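# Crack an egg into a bowl and discard the shells

## Task

Break the egg's shell open, tip its contents (a single firm yolk, no white) into the white bowl, and place both shell halves in the dark green waste bowl. At the end both bowls must stand upright with everything in them at rest, and nothing may count as placed if only the robot is holding it there. The shell splits around its middle when knocked there or pressed hard there (for example by a fingertip or against the table). Before the halves have separated, the same knock or press closer to an end, or a much harder one anywhere, crushes the egg and fails the job. Once it has cracked, the halves can be pulled apart. Finish by releasing everything and moving the hand away. Nothing may be knocked or set off the table.

## Robot and tools

ROBOT. One six-joint arm carrying a right five-finger hand. Arm commands are smoothed and trail by about 0.17 s. Each control step lasts 1/30 s. Every step, the commanded pose is clipped to at most 100 mm and 16 degrees away from the measured one; if position and orientation cannot both be met, position wins. Loose objects may occasionally get a brief push from outside.

FRAMES. Scene frame: origin on the table top under the arm base, +z up, +y to the left when facing along +x. Result positions are in metres, orientation as a wxyz quaternion. The hand point sits 0.05 m in front of the palm, where index pad and thumb tip meet in a pinch. Its axes: +z along the straightened fingers (fingertips 0.06 to 0.07 m beyond it), +y out of the palm, +x across the palm toward the little finger. Sideways the hand extends 0.08 m on the little-finger side, and on the thumb side 0.02 m with the thumb swung in front of the palm, up to 0.09 m otherwise. A wrist bracket on the little-finger side sticks 0.03 m past the point along +y and 0.11 m across the palm; it can collide.

THE ROW. Every motion uses a row of 14 numbers, each from -1 to 1, in this order: dx, dy, dz, rx, ry, rz, little, ring, middle, index, thumb_bend, thumb_turn, force_limit, speed. The first six are an offset, not a pose: expressed in the hand point's own axes and counted from the hand point pose in the latest result that reports it (before any such result in the scene, and for second or later calls within one reply, counted from where the robot is when the action begins). 1.0 equals 0.6 m or 180 degrees; rx, ry, rz form one rotation vector. All rows of one action share that same reference, so they are not cumulative, and all-zero offsets drive the hand back to the reference rather than holding still. The next six are absolute finger targets: +1 straight/open, -1 curled shut; thumb_turn +1 beside the palm, -1 across in front of it. A pinch is roughly index -0.22, thumb_bend -0.75, thumb_turn -0.57. force_limit maps -1..+1 linearly to about 0..10 N fingertip force (0..15 N for the two thumb motors) and only stops closing motors. speed maps -1..+1 to near zero..full; at full speed a finger covers its range in 0.6 s. For a soft grip close at speed -0.9 or below. A motor only starts when its target changes by 0.01 or more, then locks on arrival or at the force limit. With the thumb turned in front first, the whole hand can wrap objects 0.035 to 0.08 m wide.

TOOLS.
execute_actions: actions is an empty list (just report state, with pictures), or a list of one item. An action item has rows (1 to 15 rows) and optional steps (up to 15, default 15, at least 9); each row is used for one step and the last repeats. A wait item has only steps (up to 300), counted from the previous result, including reply time. pictures (boolean) requests camera images. The final 9 steps of an action run after its result is returned, while the next reply is being written.
move: target is one row; the hand point travels a straight path toward that offset, taking 0.5 to 10 s (cut off at 10 s). speed is path top speed in m/s, 0.002 to 0.5, default 0.25; turning allowed to twice that in rad/s. stop_force (optional, 9 to 40 N, unavailable in the first 0.2 s) ends the path when the wrist sensor feels that much extra push against the motion for 2 steps; the hand then backs up 2 steps and holds. Use it with very slow speed when touching things; leave it out when backing off a contact and on turning moves. The path ignores obstacles and the real hand can overshoot it.
wait: seconds, 0 to 10; sends nothing new.
zoom_image: camera (cam_head_left, cam_head_right, cam_high, cam_low, cam_wrist) and region [x0, y0, x1, y1] in pixels, top-left origin, at most 504 by 504. Images are 672x504, wrist 504x504.
show_instructions: shows the reference images.
finished_scene: scene, the current scene's number; ends and grades it, cannot be undone.

RESULTS. The state line gives hand point position, quaternion and velocities; 'Hand target' is the pose now being driven to. HELD marks steps whose command was partly or wholly blocked; 'pose unreachable' means the clearance check intervened. A move adds a 'move:' line with its ending (done, off_target, moving, held, fault, or contact when stop_force ended it), limits (paced = pose clipped, held = some steps blocked) and distance to target. Wrist force and torque are in hand axes, pointing from a contact back into the arm, with offsets up to about 4 N, noise up to 2.4 N, saturation near 50 N. hand_measured, hand_stopped_by (moving, target, force, stalled, fault) and hand_load_n list the six motors in row order; loads near 0 mean a grip is lost. Joint torques are noisy and offset.

AVOID. The arm is stiff: commanding even slightly into something firm can trip a fault. A torque fault (limits 133 N m for pan, lift, elbow; 24.9 N m for each wrist joint; held weight counts) or any outside force of 150 N stops the arm for 10 s and drops the rest of the call. Holding loads heats motors: a MOTOR HOT warning from 70 °C, a braked stop at 85 °C. Knock the egg only at its middle, gently; press near an end or too hard and it is crushed. Avoid drops, slams, tipping bowls and anything leaving the table.

Each tool is called in YAML: its name, and indented under it one key for each argument.

Reference images:

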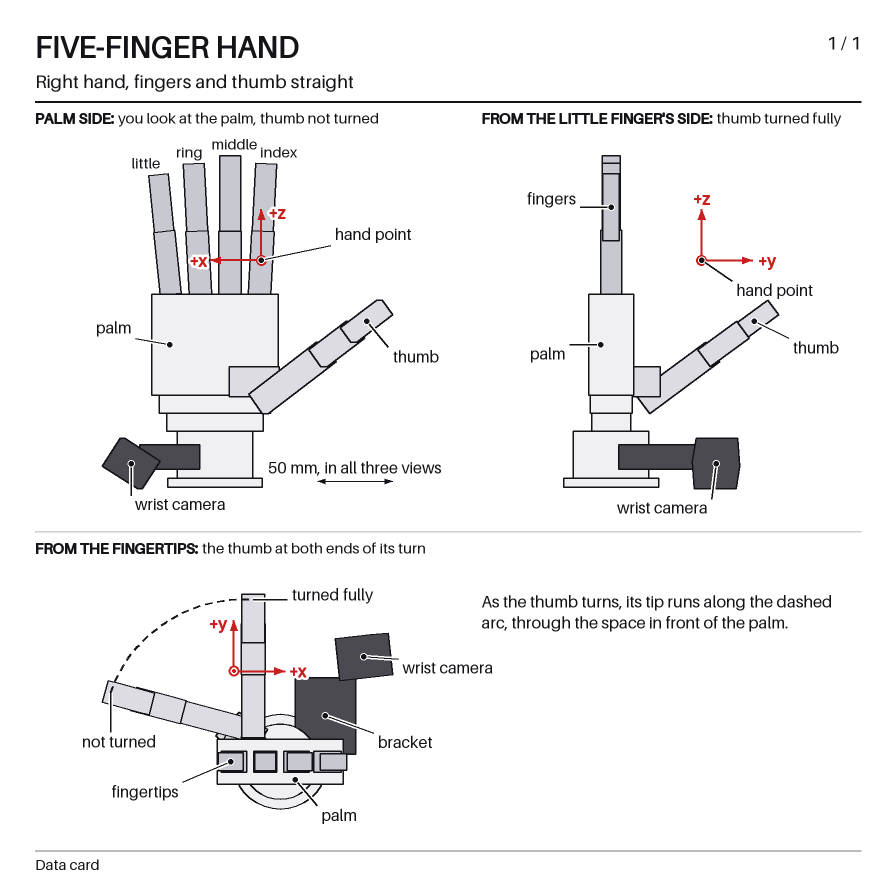

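## Session

execute_actions:
  actions: []

Scene clock: 0.00 s of 6600.00 s.
end_effector_position=(+0.6553, +0.0522, +0.3653) hand_measured=(+1.000, +1.000, +1.000, +1.000, +1.000, +1.000) hand_load_n=(+0.0, +0.0, +0.0, +0.0, +0.0, +0.0) hand_stopped_by=(target, target, target, target, target, target) hand_force_limit=0.00 hand_speed=-0.80 end_effector_quat_wxyz=(+0.572, +0.450, +0.679, -0.097) end_effector_velocity=(+0.000, -0.001, +0.000) end_effector_angular_velocity=(+0.000, -0.001, -0.002)
Joint positions: [ 0.226 -0.723  1.966 -1.438  2.439 -1.48 ]
Joint velocities: [-0.    -0.    -0.    -0.001  0.001  0.   ]
Joint torques (N m, as the arm reports them, + toward a larger angle): no reading
Wrist force (N, on the end effector, along its own x y z axes, offset not removed): no reading
Wrist torque (N m, same axes, about the end effector's origin, offset not removed): no reading
Hand target: +0.655, +0.052, +0.365; +0.572, +0.450, +0.679, -0.097

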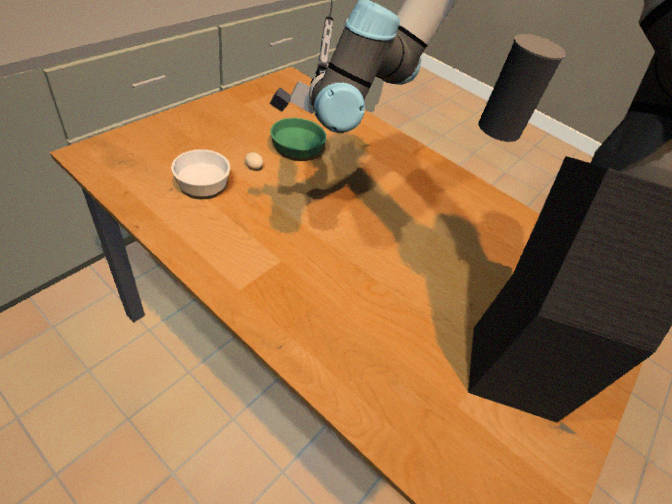

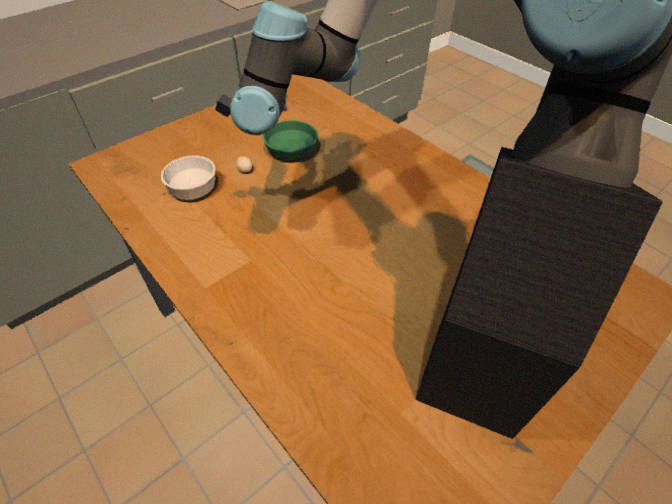

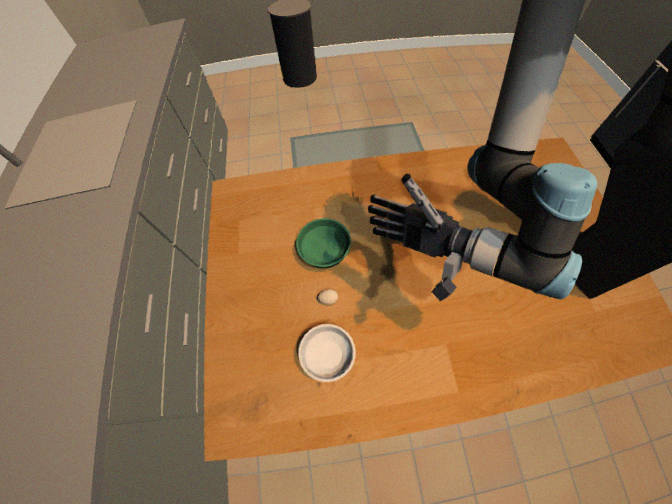

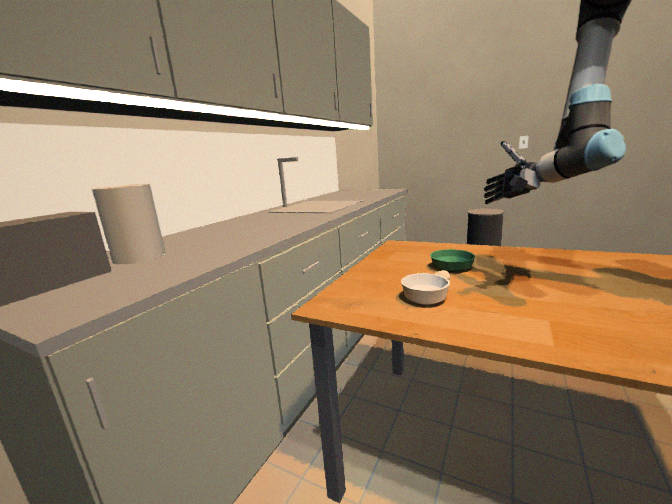

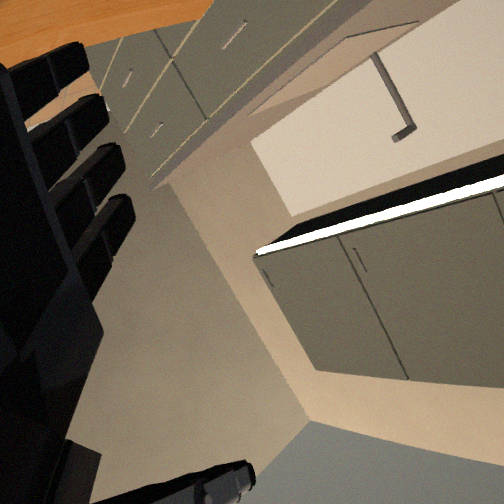

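zoom_image:
  camera: "cam_high"
  region: [250, 200, 450, 400]

zoom_image:
  camera: "cam_head_left"
  region: [150, 90, 350, 220]

Region (250, 200, 450, 400) of cam_high's 672x504 image, scaled by 2.520, with more detail than that image has.

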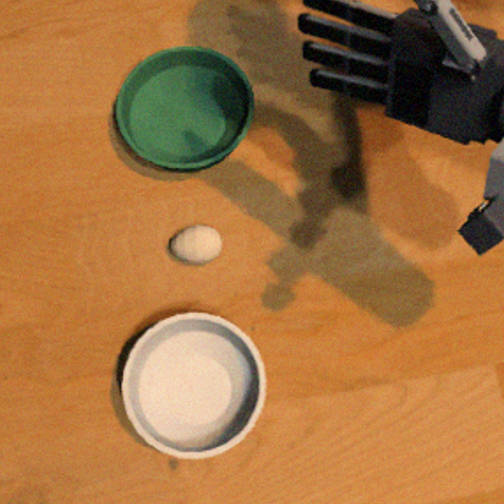

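Region (150, 90, 350, 220) of cam_head_left's 672x504 image, scaled by 2.520, with more detail than that image has; it fills the top 328 rows of this view, and the rest is white.

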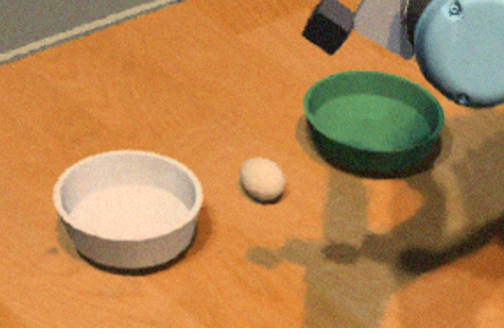

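move:
  target: [0.321,0.001,0.249,0.122,0.256,-0.456,0.3,0.3,0.3,0.3,1,-1,-0.4,0]

Scene clock: 6.00 s of 6600.00 s.
end_effector_position=(+0.7689, +0.0522, +0.1504) hand_measured=(+0.300, +0.300, +0.300, +0.300, +1.000, -1.000) hand_load_n=(+0.0, +0.0, +0.0, +0.0, +0.0, +0.0) hand_stopped_by=(target, target, target, target, target, target) hand_force_limit=-0.40 hand_speed=0.00 end_effector_quat_wxyz=(+0.053, -0.015, +0.926, -0.374) end_effector_velocity=(+0.003, -0.000, -0.001) end_effector_angular_velocity=(+0.006, -0.004, +0.001)
Joint positions: [ 0.168  0.108  0.044  0.912  2.774 -1.847]
Joint velocities: [-0.002  0.04  -0.087  0.037 -0.007 -0.008]
Joint torques (N m, as the arm reports them, + toward a larger angle): [ 16.89 -47.66 -19.09   3.28  -1.06  -1.11]
Wrist force (N, on the end effector, along its own x y z axes, offset not removed): [-2.6 3.8 0.5]
Wrist torque (N m, same axes, about the end effector's origin, offset not removed): [0.49 0.29 0.16]
Hand target: +0.769, +0.052, +0.150; +0.053, -0.015, +0.926, -0.373
Off the commanded pose: 0.001 m, 6 deg.
elbow stopped short: the move would have taken joint 3 (elbow) straighter than the controller allows; a more bent joint 3 avoids this.
Kept back: nothing.
move: off_target
camera_calibration (this result's frames):
cam_wrist: T_world_to_cam=[[0.130006, 0.7325, -0.668238, -0.0382402], [0.782961, 0.337659, 0.522455, -0.702748], [0.608335, -0.591126, -0.529621, -0.225903], [0, 0, 0, 1]] pos_world=[0.69262, 0.131763, 0.221958]

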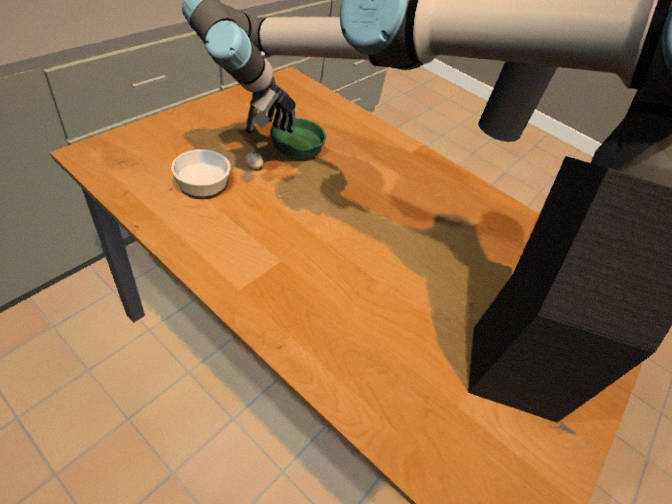

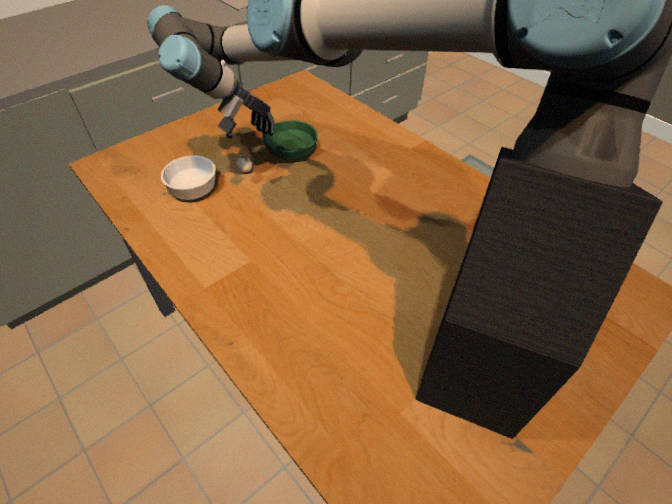

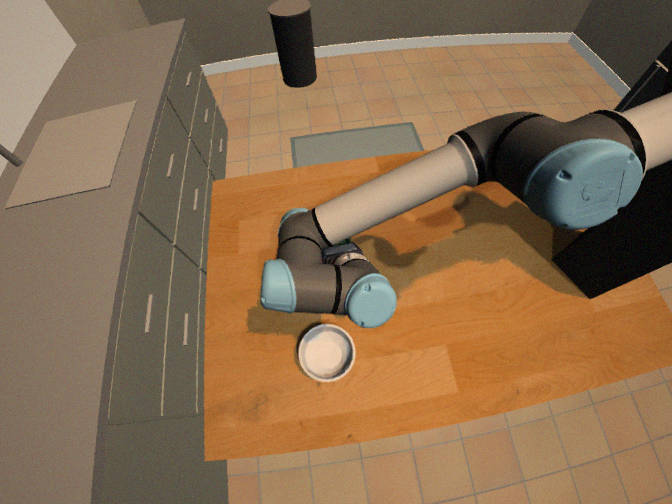

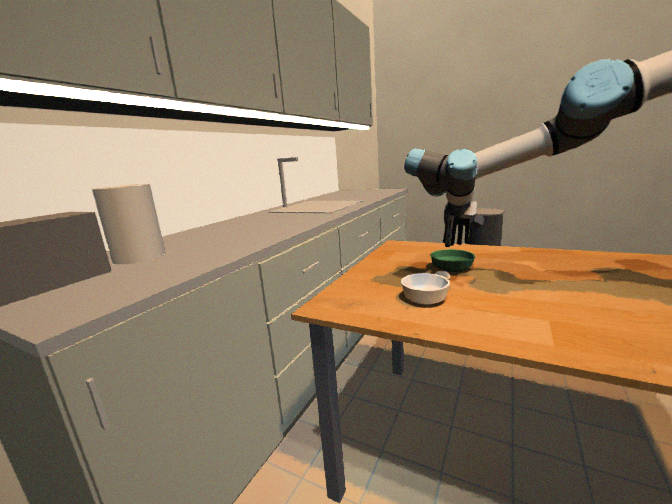

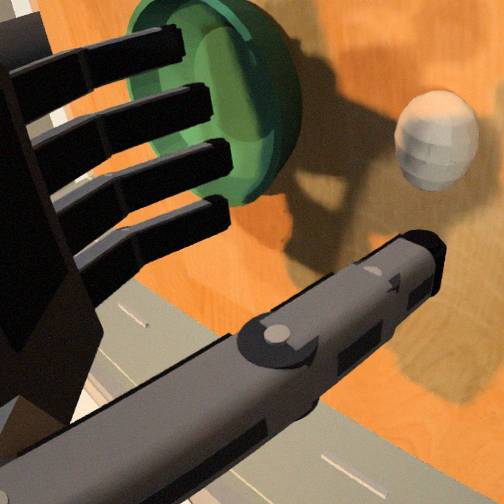

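move:
  target: [-0.03,0.082,0.04,-0.003,-0.141,-0.181,-1,-1,0.4,0.4,1,-1,-0.4,0]
  speed: 0.15

zoom_image:
  camera: "cam_head_left"
  region: [170, 60, 350, 220]

zoom_image:
  camera: "cam_low"
  region: [380, 190, 520, 310]

Scene clock: 10.43 s of 6600.00 s.
end_effector_position=(+0.7900, +0.0723, +0.1007) hand_measured=(-1.000, -1.000, +0.400, +0.400, +1.000, -1.000) hand_load_n=(+0.0, +0.0, +0.0, +0.0, +0.0, +0.0) hand_stopped_by=(target, target, target, target, target, target) hand_force_limit=-0.40 hand_speed=0.00 end_effector_quat_wxyz=(+0.146, -0.352, +0.853, -0.357) end_effector_velocity=(+0.000, +0.001, -0.001) end_effector_angular_velocity=(-0.001, -0.003, +0.015)
Joint positions: [ 0.095 -0.295  0.904 -0.155  2.372 -2.976]
Joint velocities: [-0.002 -0.003  0.011 -0.016 -0.013 -0.016]
Joint torques (N m, as the arm reports them, + toward a larger angle): [ 16.15 -58.07  -5.28  -0.31  -2.19  -1.28]
Wrist force (N, on the end effector, along its own x y z axes, offset not removed): [1.1 3.4 -1.2]
Wrist torque (N m, same axes, about the end effector's origin, offset not removed): [0.62 -0.33 0.36]
Hand target: +0.790, +0.072, +0.101; +0.146, -0.353, +0.853, -0.357
Off the commanded pose: 0.000 m, 0 deg.
Kept back: nothing.
move: done
camera_calibration (this result's frames):
cam_wrist: T_world_to_cam=[[-0.414277, 0.58592, -0.696472, 0.354567], [0.394881, 0.805162, 0.442474, -0.419261], [0.820027, -0.0917167, -0.564929, -0.452917], [0, 0, 0, 1]] pos_world=[0.683851, 0.0882851, 0.176592]

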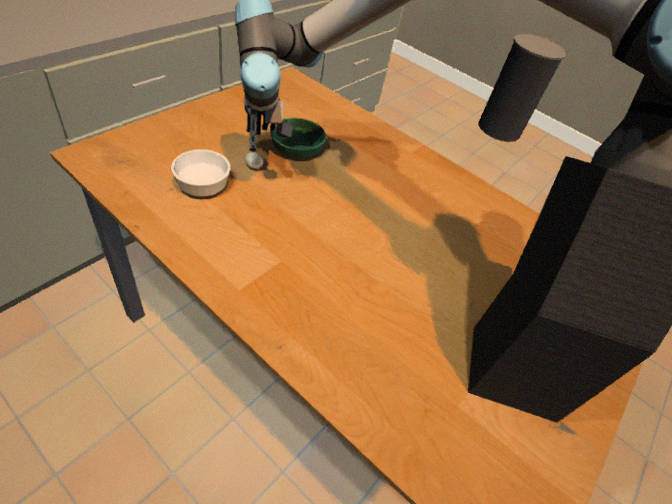

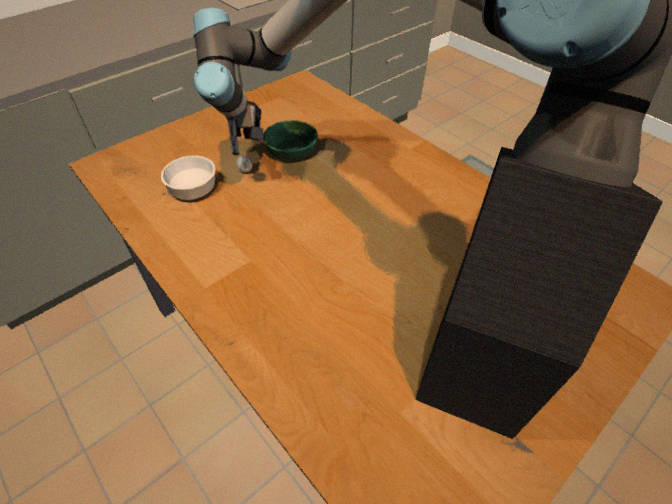

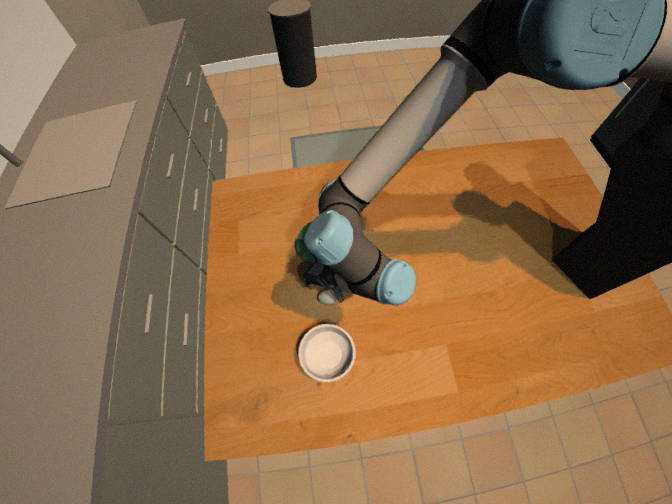

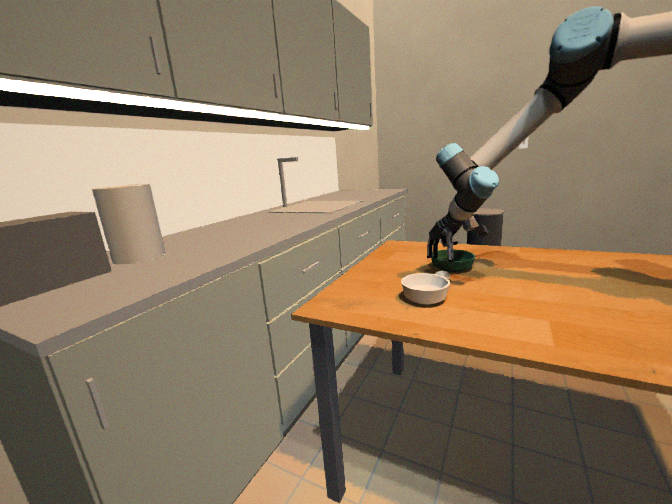

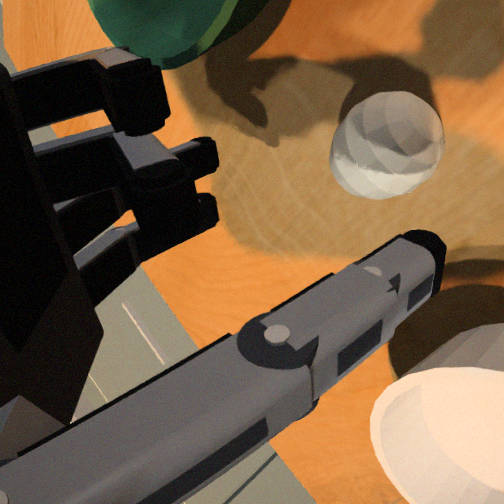

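Region (170, 60, 350, 220) of cam_head_left's 672x504 image, scaled by 2.800, with more detail than that image has.

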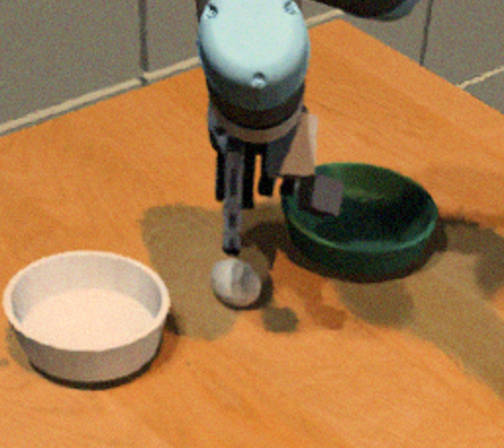

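Region (380, 190, 520, 310) of cam_low's 672x504 image, scaled by 3.600, with more detail than that image has; it fills the top 432 rows of this view, and the rest is white.

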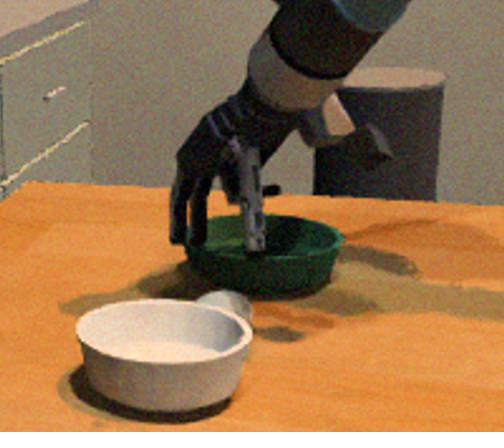

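move:
  target: [0.003,0.058,0.061,0,0.098,0.098,-1,-1,0.3,0.3,1,-1,-0.4,0]
  speed: 0.06

zoom_image:
  camera: "cam_head_right"
  region: [180, 80, 330, 210]

Scene clock: 14.80 s of 6600.00 s.
end_effector_position=(+0.7887, +0.0698, +0.0504) hand_measured=(-1.000, -1.000, +0.300, +0.300, +1.000, -1.000) hand_load_n=(+0.0, +0.0, +0.0, +0.0, +0.0, +0.0) hand_stopped_by=(target, target, target, target, target, target) hand_force_limit=-0.40 hand_speed=0.00 end_effector_quat_wxyz=(+0.071, -0.161, +0.908, -0.380) end_effector_velocity=(+0.001, -0.001, -0.001) end_effector_angular_velocity=(+0.001, +0.006, -0.022)
Joint positions: [ 0.117  0.142  0.133  0.393  2.667 -2.485]
Joint velocities: [ 0.001  0.145 -0.302  0.189  0.014  0.041]
Joint torques (N m, as the arm reports them, + toward a larger angle): [ 41.95 -42.98 -20.17   3.32   2.92   2.02]
Wrist force (N, on the end effector, along its own x y z axes, offset not removed): [0.0 -0.3 -1.0]
Wrist torque (N m, same axes, about the end effector's origin, offset not removed): [-0.15 0.17 -0.02]
Hand target: +0.789, +0.070, +0.050; +0.070, -0.160, +0.908, -0.380
Off the commanded pose: 0.001 m, 1 deg.
Kept back: nothing.
move: done
camera_calibration (this result's frames):
cam_wrist: T_world_to_cam=[[-0.126664, 0.704665, -0.698143, 0.0854141], [0.688729, 0.568984, 0.449343, -0.610137], [0.713868, -0.423916, -0.557393, -0.373965], [0, 0, 0, 1]] pos_world=[0.698, 0.12844, 0.125347]

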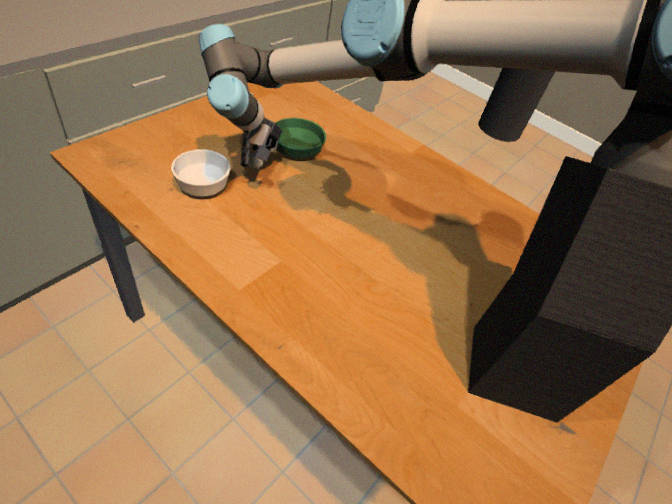

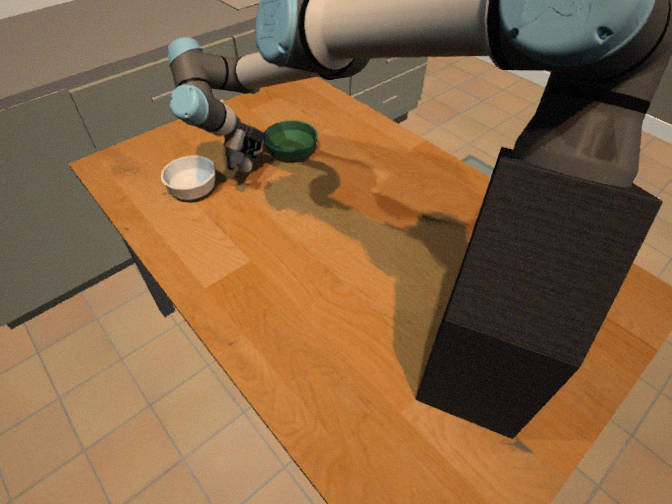

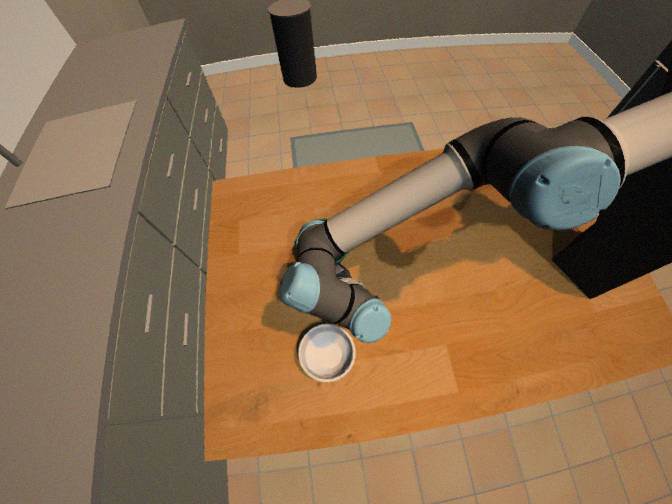

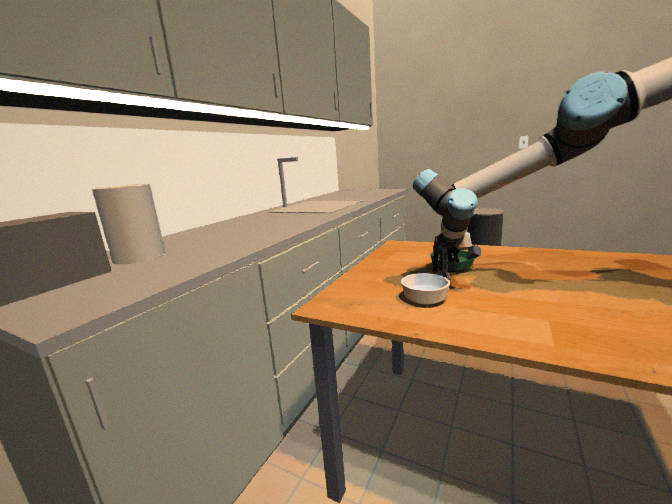

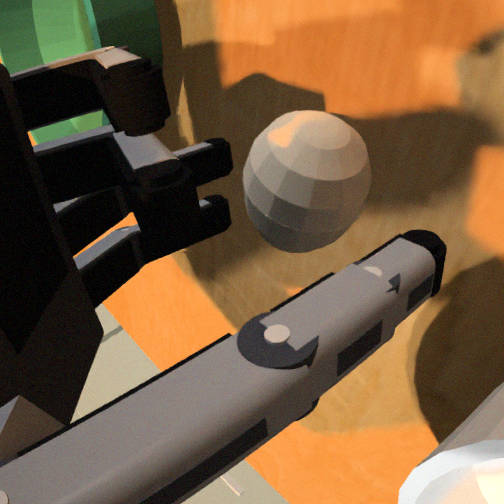

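Region (180, 80, 330, 210) of cam_head_right's 672x504 image, scaled by 3.360, with more detail than that image has; it fills the top 437 rows of this view, and the rest is white.

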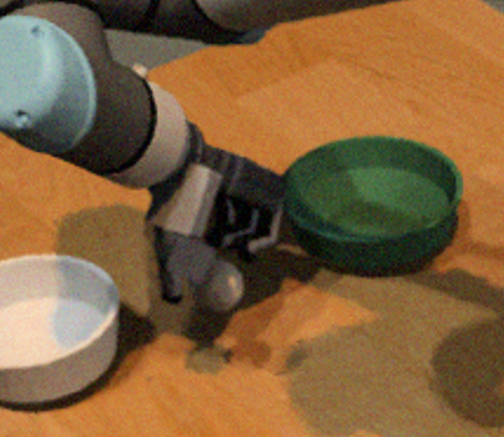

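move:
  target: [0,0.018,0.024,0.055,-0.03,-0.03,-1,-1,0.3,0.3,0.7,-1,-0.4,0]
  speed: 0.03

zoom_image:
  camera: "cam_head_right"
  region: [200, 110, 300, 200]

Scene clock: 19.03 s of 6600.00 s.
end_effector_position=(+0.7897, +0.0674, +0.0328) hand_measured=(-1.000, -1.000, +0.300, +0.300, +0.700, -1.000) hand_load_n=(+0.0, +0.0, +0.0, +0.0, +0.0, +0.0) hand_stopped_by=(target, target, target, target, target, target) hand_force_limit=-0.40 hand_speed=0.00 end_effector_quat_wxyz=(+0.109, -0.214, +0.859, -0.451) end_effector_velocity=(+0.001, -0.000, -0.000) end_effector_angular_velocity=(-0.011, -0.008, +0.010)
Joint positions: [ 0.113 -0.068  0.691 -0.378  2.648 -2.955]
Joint velocities: [-0.001 -0.009  0.027 -0.049 -0.008 -0.032]
Joint torques (N m, as the arm reports them, + toward a larger angle): [ 15.86 -58.11  -3.64  -0.69  -2.07  -1.7 ]
Wrist force (N, on the end effector, along its own x y z axes, offset not removed): [0.4 3.6 -1.2]
Wrist torque (N m, same axes, about the end effector's origin, offset not removed): [0.72 -0.06 0.19]
Hand target: +0.790, +0.067, +0.033; +0.109, -0.215, +0.859, -0.452
Off the commanded pose: 0.000 m, 0 deg.
Kept back: nothing.
move: done
camera_calibration (this result's frames):
cam_wrist: T_world_to_cam=[[-0.165807, 0.563255, -0.809476, 0.119032], [0.579951, 0.719583, 0.381912, -0.52353], [0.797599, -0.406133, -0.445973, -0.45653], [0, 0, 0, 1]] pos_world=[0.687486, 0.124266, 0.0926958]

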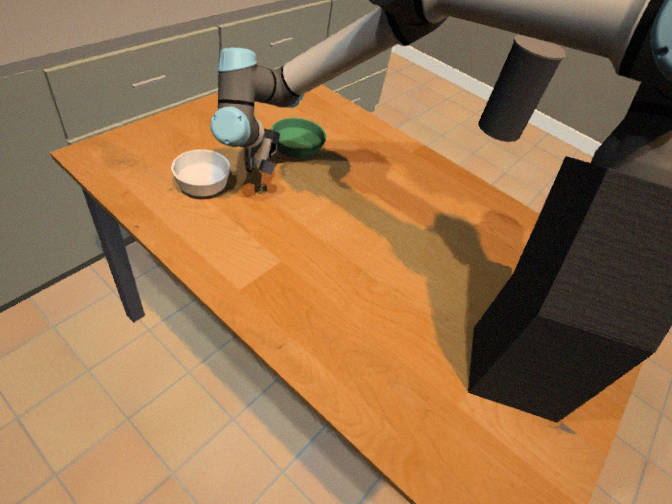

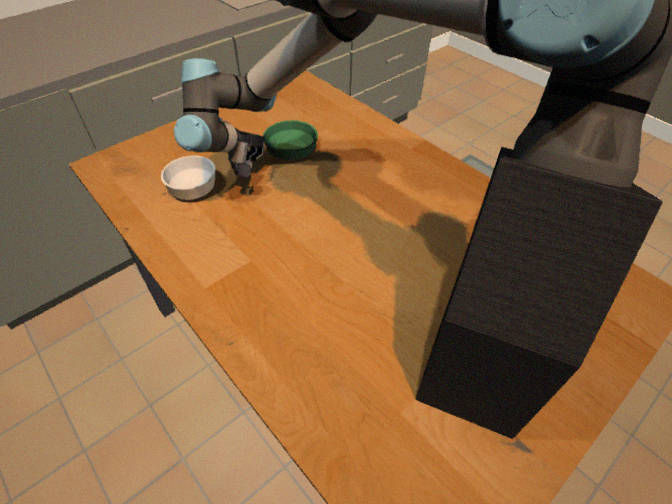

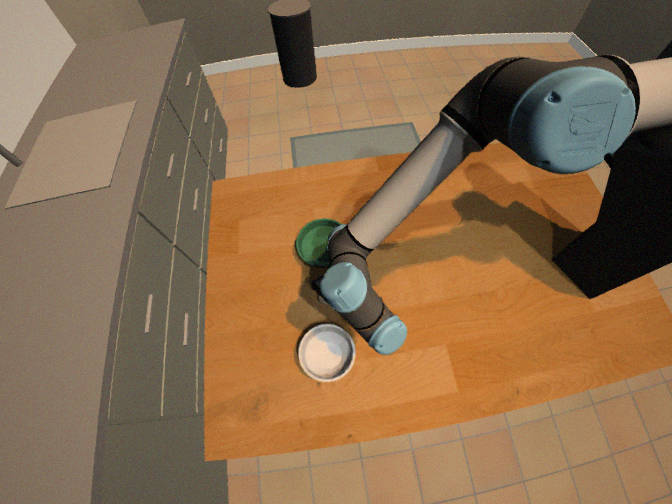

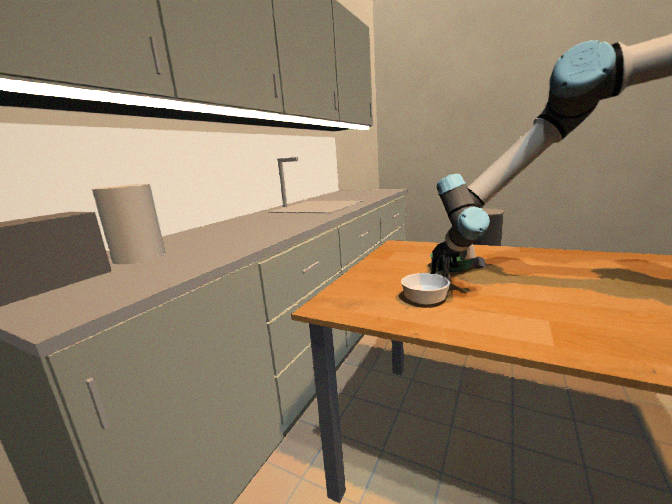

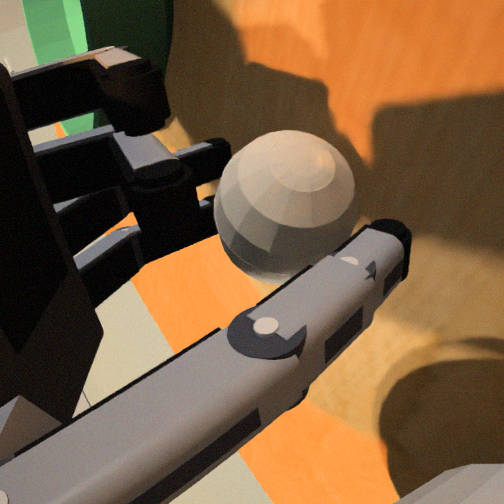

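Region (200, 110, 300, 200) of cam_head_right's 672x504 image, scaled by 5.040, with more detail than that image has; it fills the top 454 rows of this view, and the rest is white.

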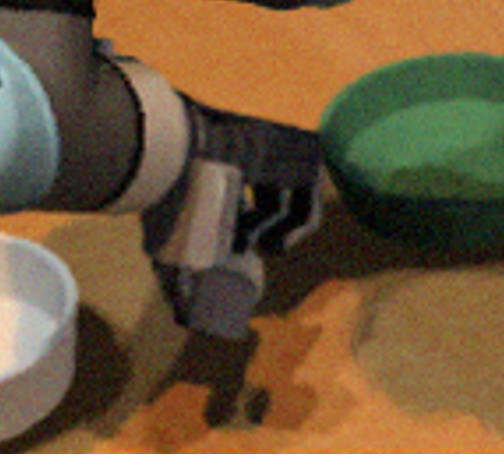

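move:
  target: [-0.004,0.004,0.003,0,0.082,0.057,-1,-1,0.25,0.25,0.6,-1,-0.4,0]
  speed: 0.05

move:
  target: [0,0,0,0,0,0,-1,-1,-0.2,-0.2,0.2,-1,-0.5,-0.9]

Scene clock: 22.77 s of 6600.00 s.
end_effector_position=(+0.7910, +0.0681, +0.0300) hand_measured=(-1.000, -1.000, +0.250, +0.250, +0.600, -1.000) hand_load_n=(+0.0, +0.0, +0.0, +0.0, +0.0, +0.0) hand_stopped_by=(target, target, target, target, target, target) hand_force_limit=-0.40 hand_speed=0.00 end_effector_quat_wxyz=(+0.070, -0.089, +0.872, -0.477) end_effector_velocity=(-0.000, +0.000, -0.001) end_effector_angular_velocity=(-0.012, -0.006, -0.013)
Joint positions: [ 0.144  0.253  0.035  0.028  2.875 -2.704]
Joint velocities: [ 0.002  0.004  0.    -0.033  0.016 -0.018]
Joint torques (N m, as the arm reports them, + toward a larger angle): [ 43.63 -44.33 -19.71  -0.07   2.49  -1.39]
Wrist force (N, on the end effector, along its own x y z axes, offset not removed): [1.7 1.6 3.6]
Wrist torque (N m, same axes, about the end effector's origin, offset not removed): [-0.27 -0.16 0.23]
Hand target: +0.791, +0.068, +0.030; +0.070, -0.088, +0.871, -0.477
Off the commanded pose: 0.001 m, 4 deg.
elbow stopped short: the move would have taken joint 3 (elbow) straighter than the controller allows; a more bent joint 3 avoids this.
Kept back: nothing.
move: off_target
camera_calibration (this result's frames):
cam_wrist: T_world_to_cam=[[0.0276585, 0.563677, -0.825532, -0.0359575], [0.726354, 0.556047, 0.404007, -0.629067], [0.686765, -0.610802, -0.394049, -0.358478], [0, 0, 0, 1]] pos_world=[0.704109, 0.151101, 0.0832058]

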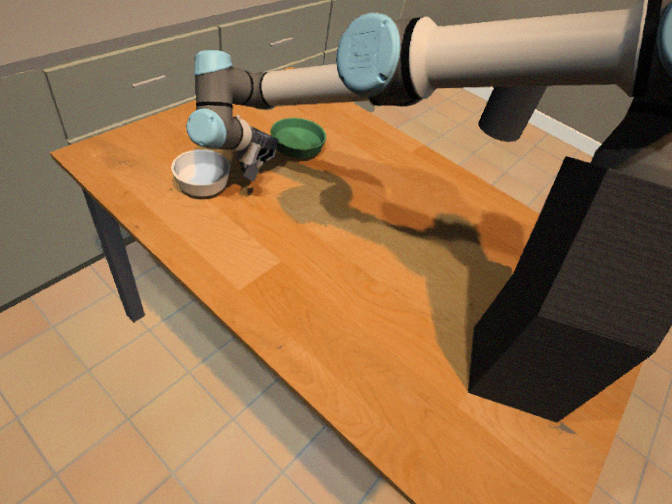

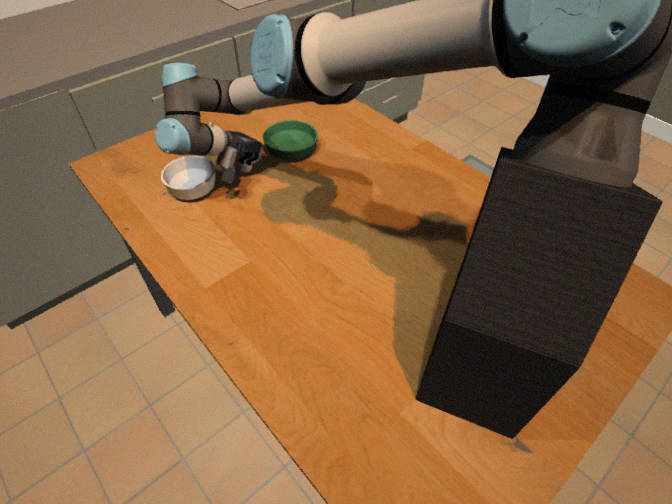

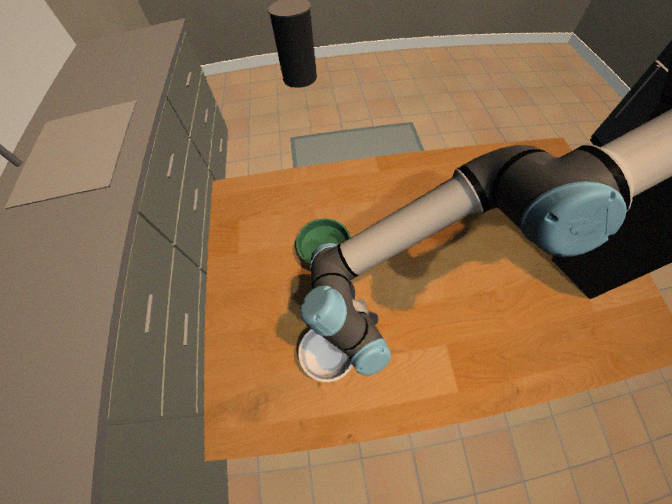

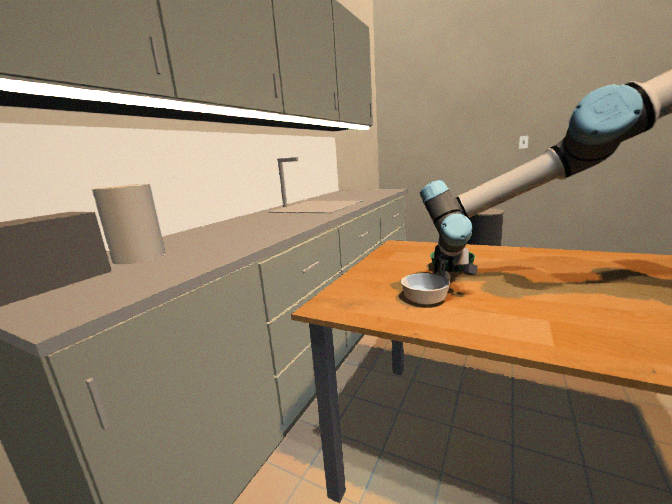

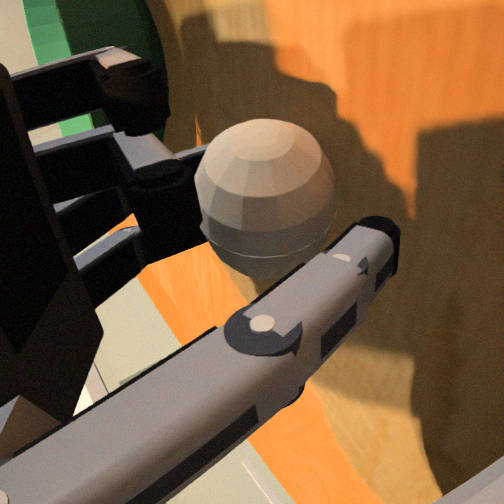

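Scene clock: 24.50 s of 6600.00 s.
end_effector_position=(+0.7910, +0.0681, +0.0300) hand_measured=(-1.000, -1.000, +0.018, +0.002, +0.452, -1.000) hand_load_n=(+0.0, +0.0, +2.0, +2.5, +4.5, -0.5) hand_stopped_by=(target, target, force, force, force, target) hand_force_limit=-0.50 hand_speed=-0.90 end_effector_quat_wxyz=(+0.070, -0.089, +0.872, -0.477) end_effector_velocity=(+0.001, -0.000, +0.001) end_effector_angular_velocity=(+0.000, -0.000, +0.000)
Joint positions: [ 0.144  0.253  0.035  0.028  2.875 -2.704]
Joint velocities: [ 0.    -0.001 -0.001  0.002 -0.    -0.   ]
Joint torques (N m, as the arm reports them, + toward a larger angle): [ 16.4  -58.44 -10.95   2.43  -1.76   1.76]
Wrist force (N, on the end effector, along its own x y z axes, offset not removed): [3.6 4.0 -0.7]
Wrist torque (N m, same axes, about the end effector's origin, offset not removed): [0.51 -0.66 0.64]
Hand target: +0.791, +0.068, +0.030; +0.070, -0.089, +0.872, -0.477
Off the commanded pose: 0.000 m, 0 deg.
Kept back: nothing.
move: done
camera_calibration (this result's frames):
cam_wrist: T_world_to_cam=[[0.0276497, 0.563678, -0.825532, -0.0359522], [0.726353, 0.556052, 0.404003, -0.629064], [0.686766, -0.610798, -0.394054, -0.358478], [0, 0, 0, 1]] pos_world=[0.704107, 0.1511, 0.0832046]

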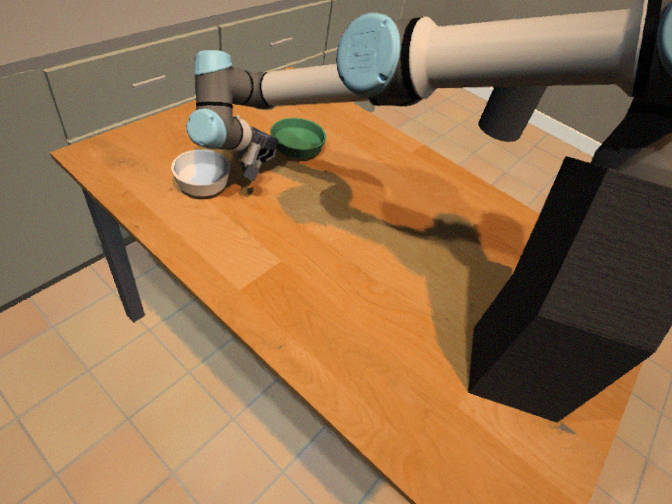

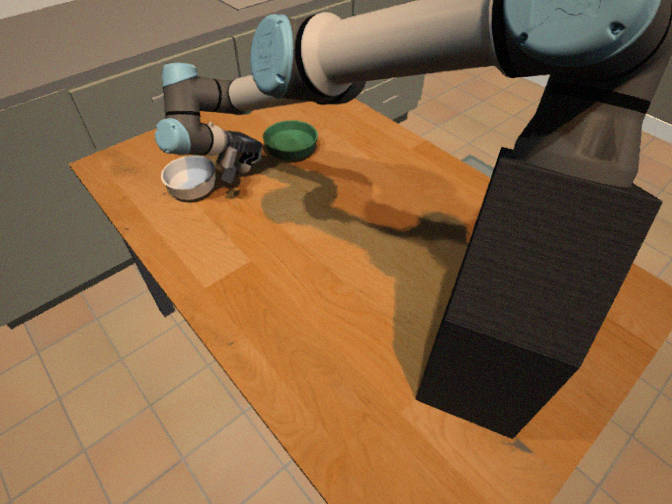

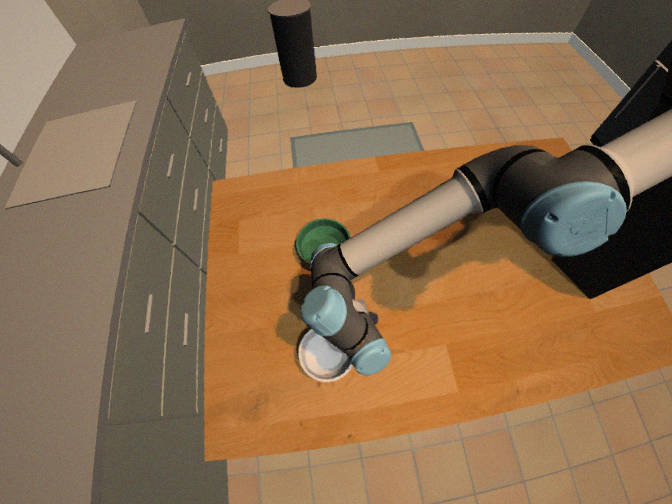

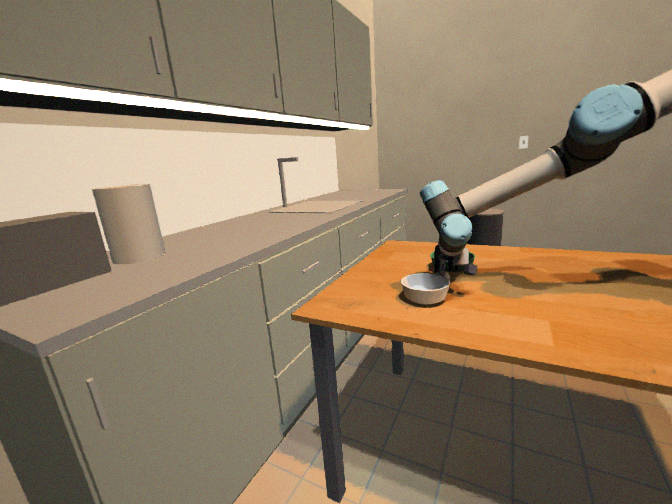

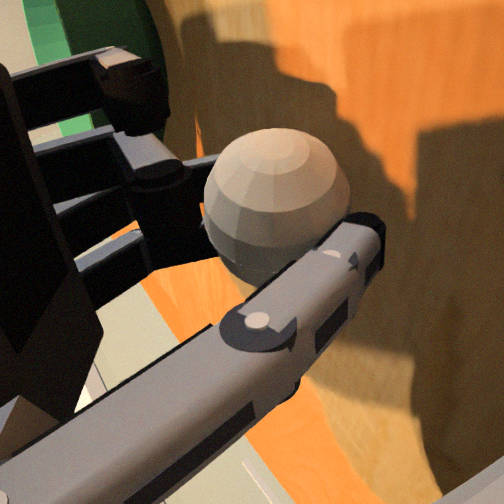

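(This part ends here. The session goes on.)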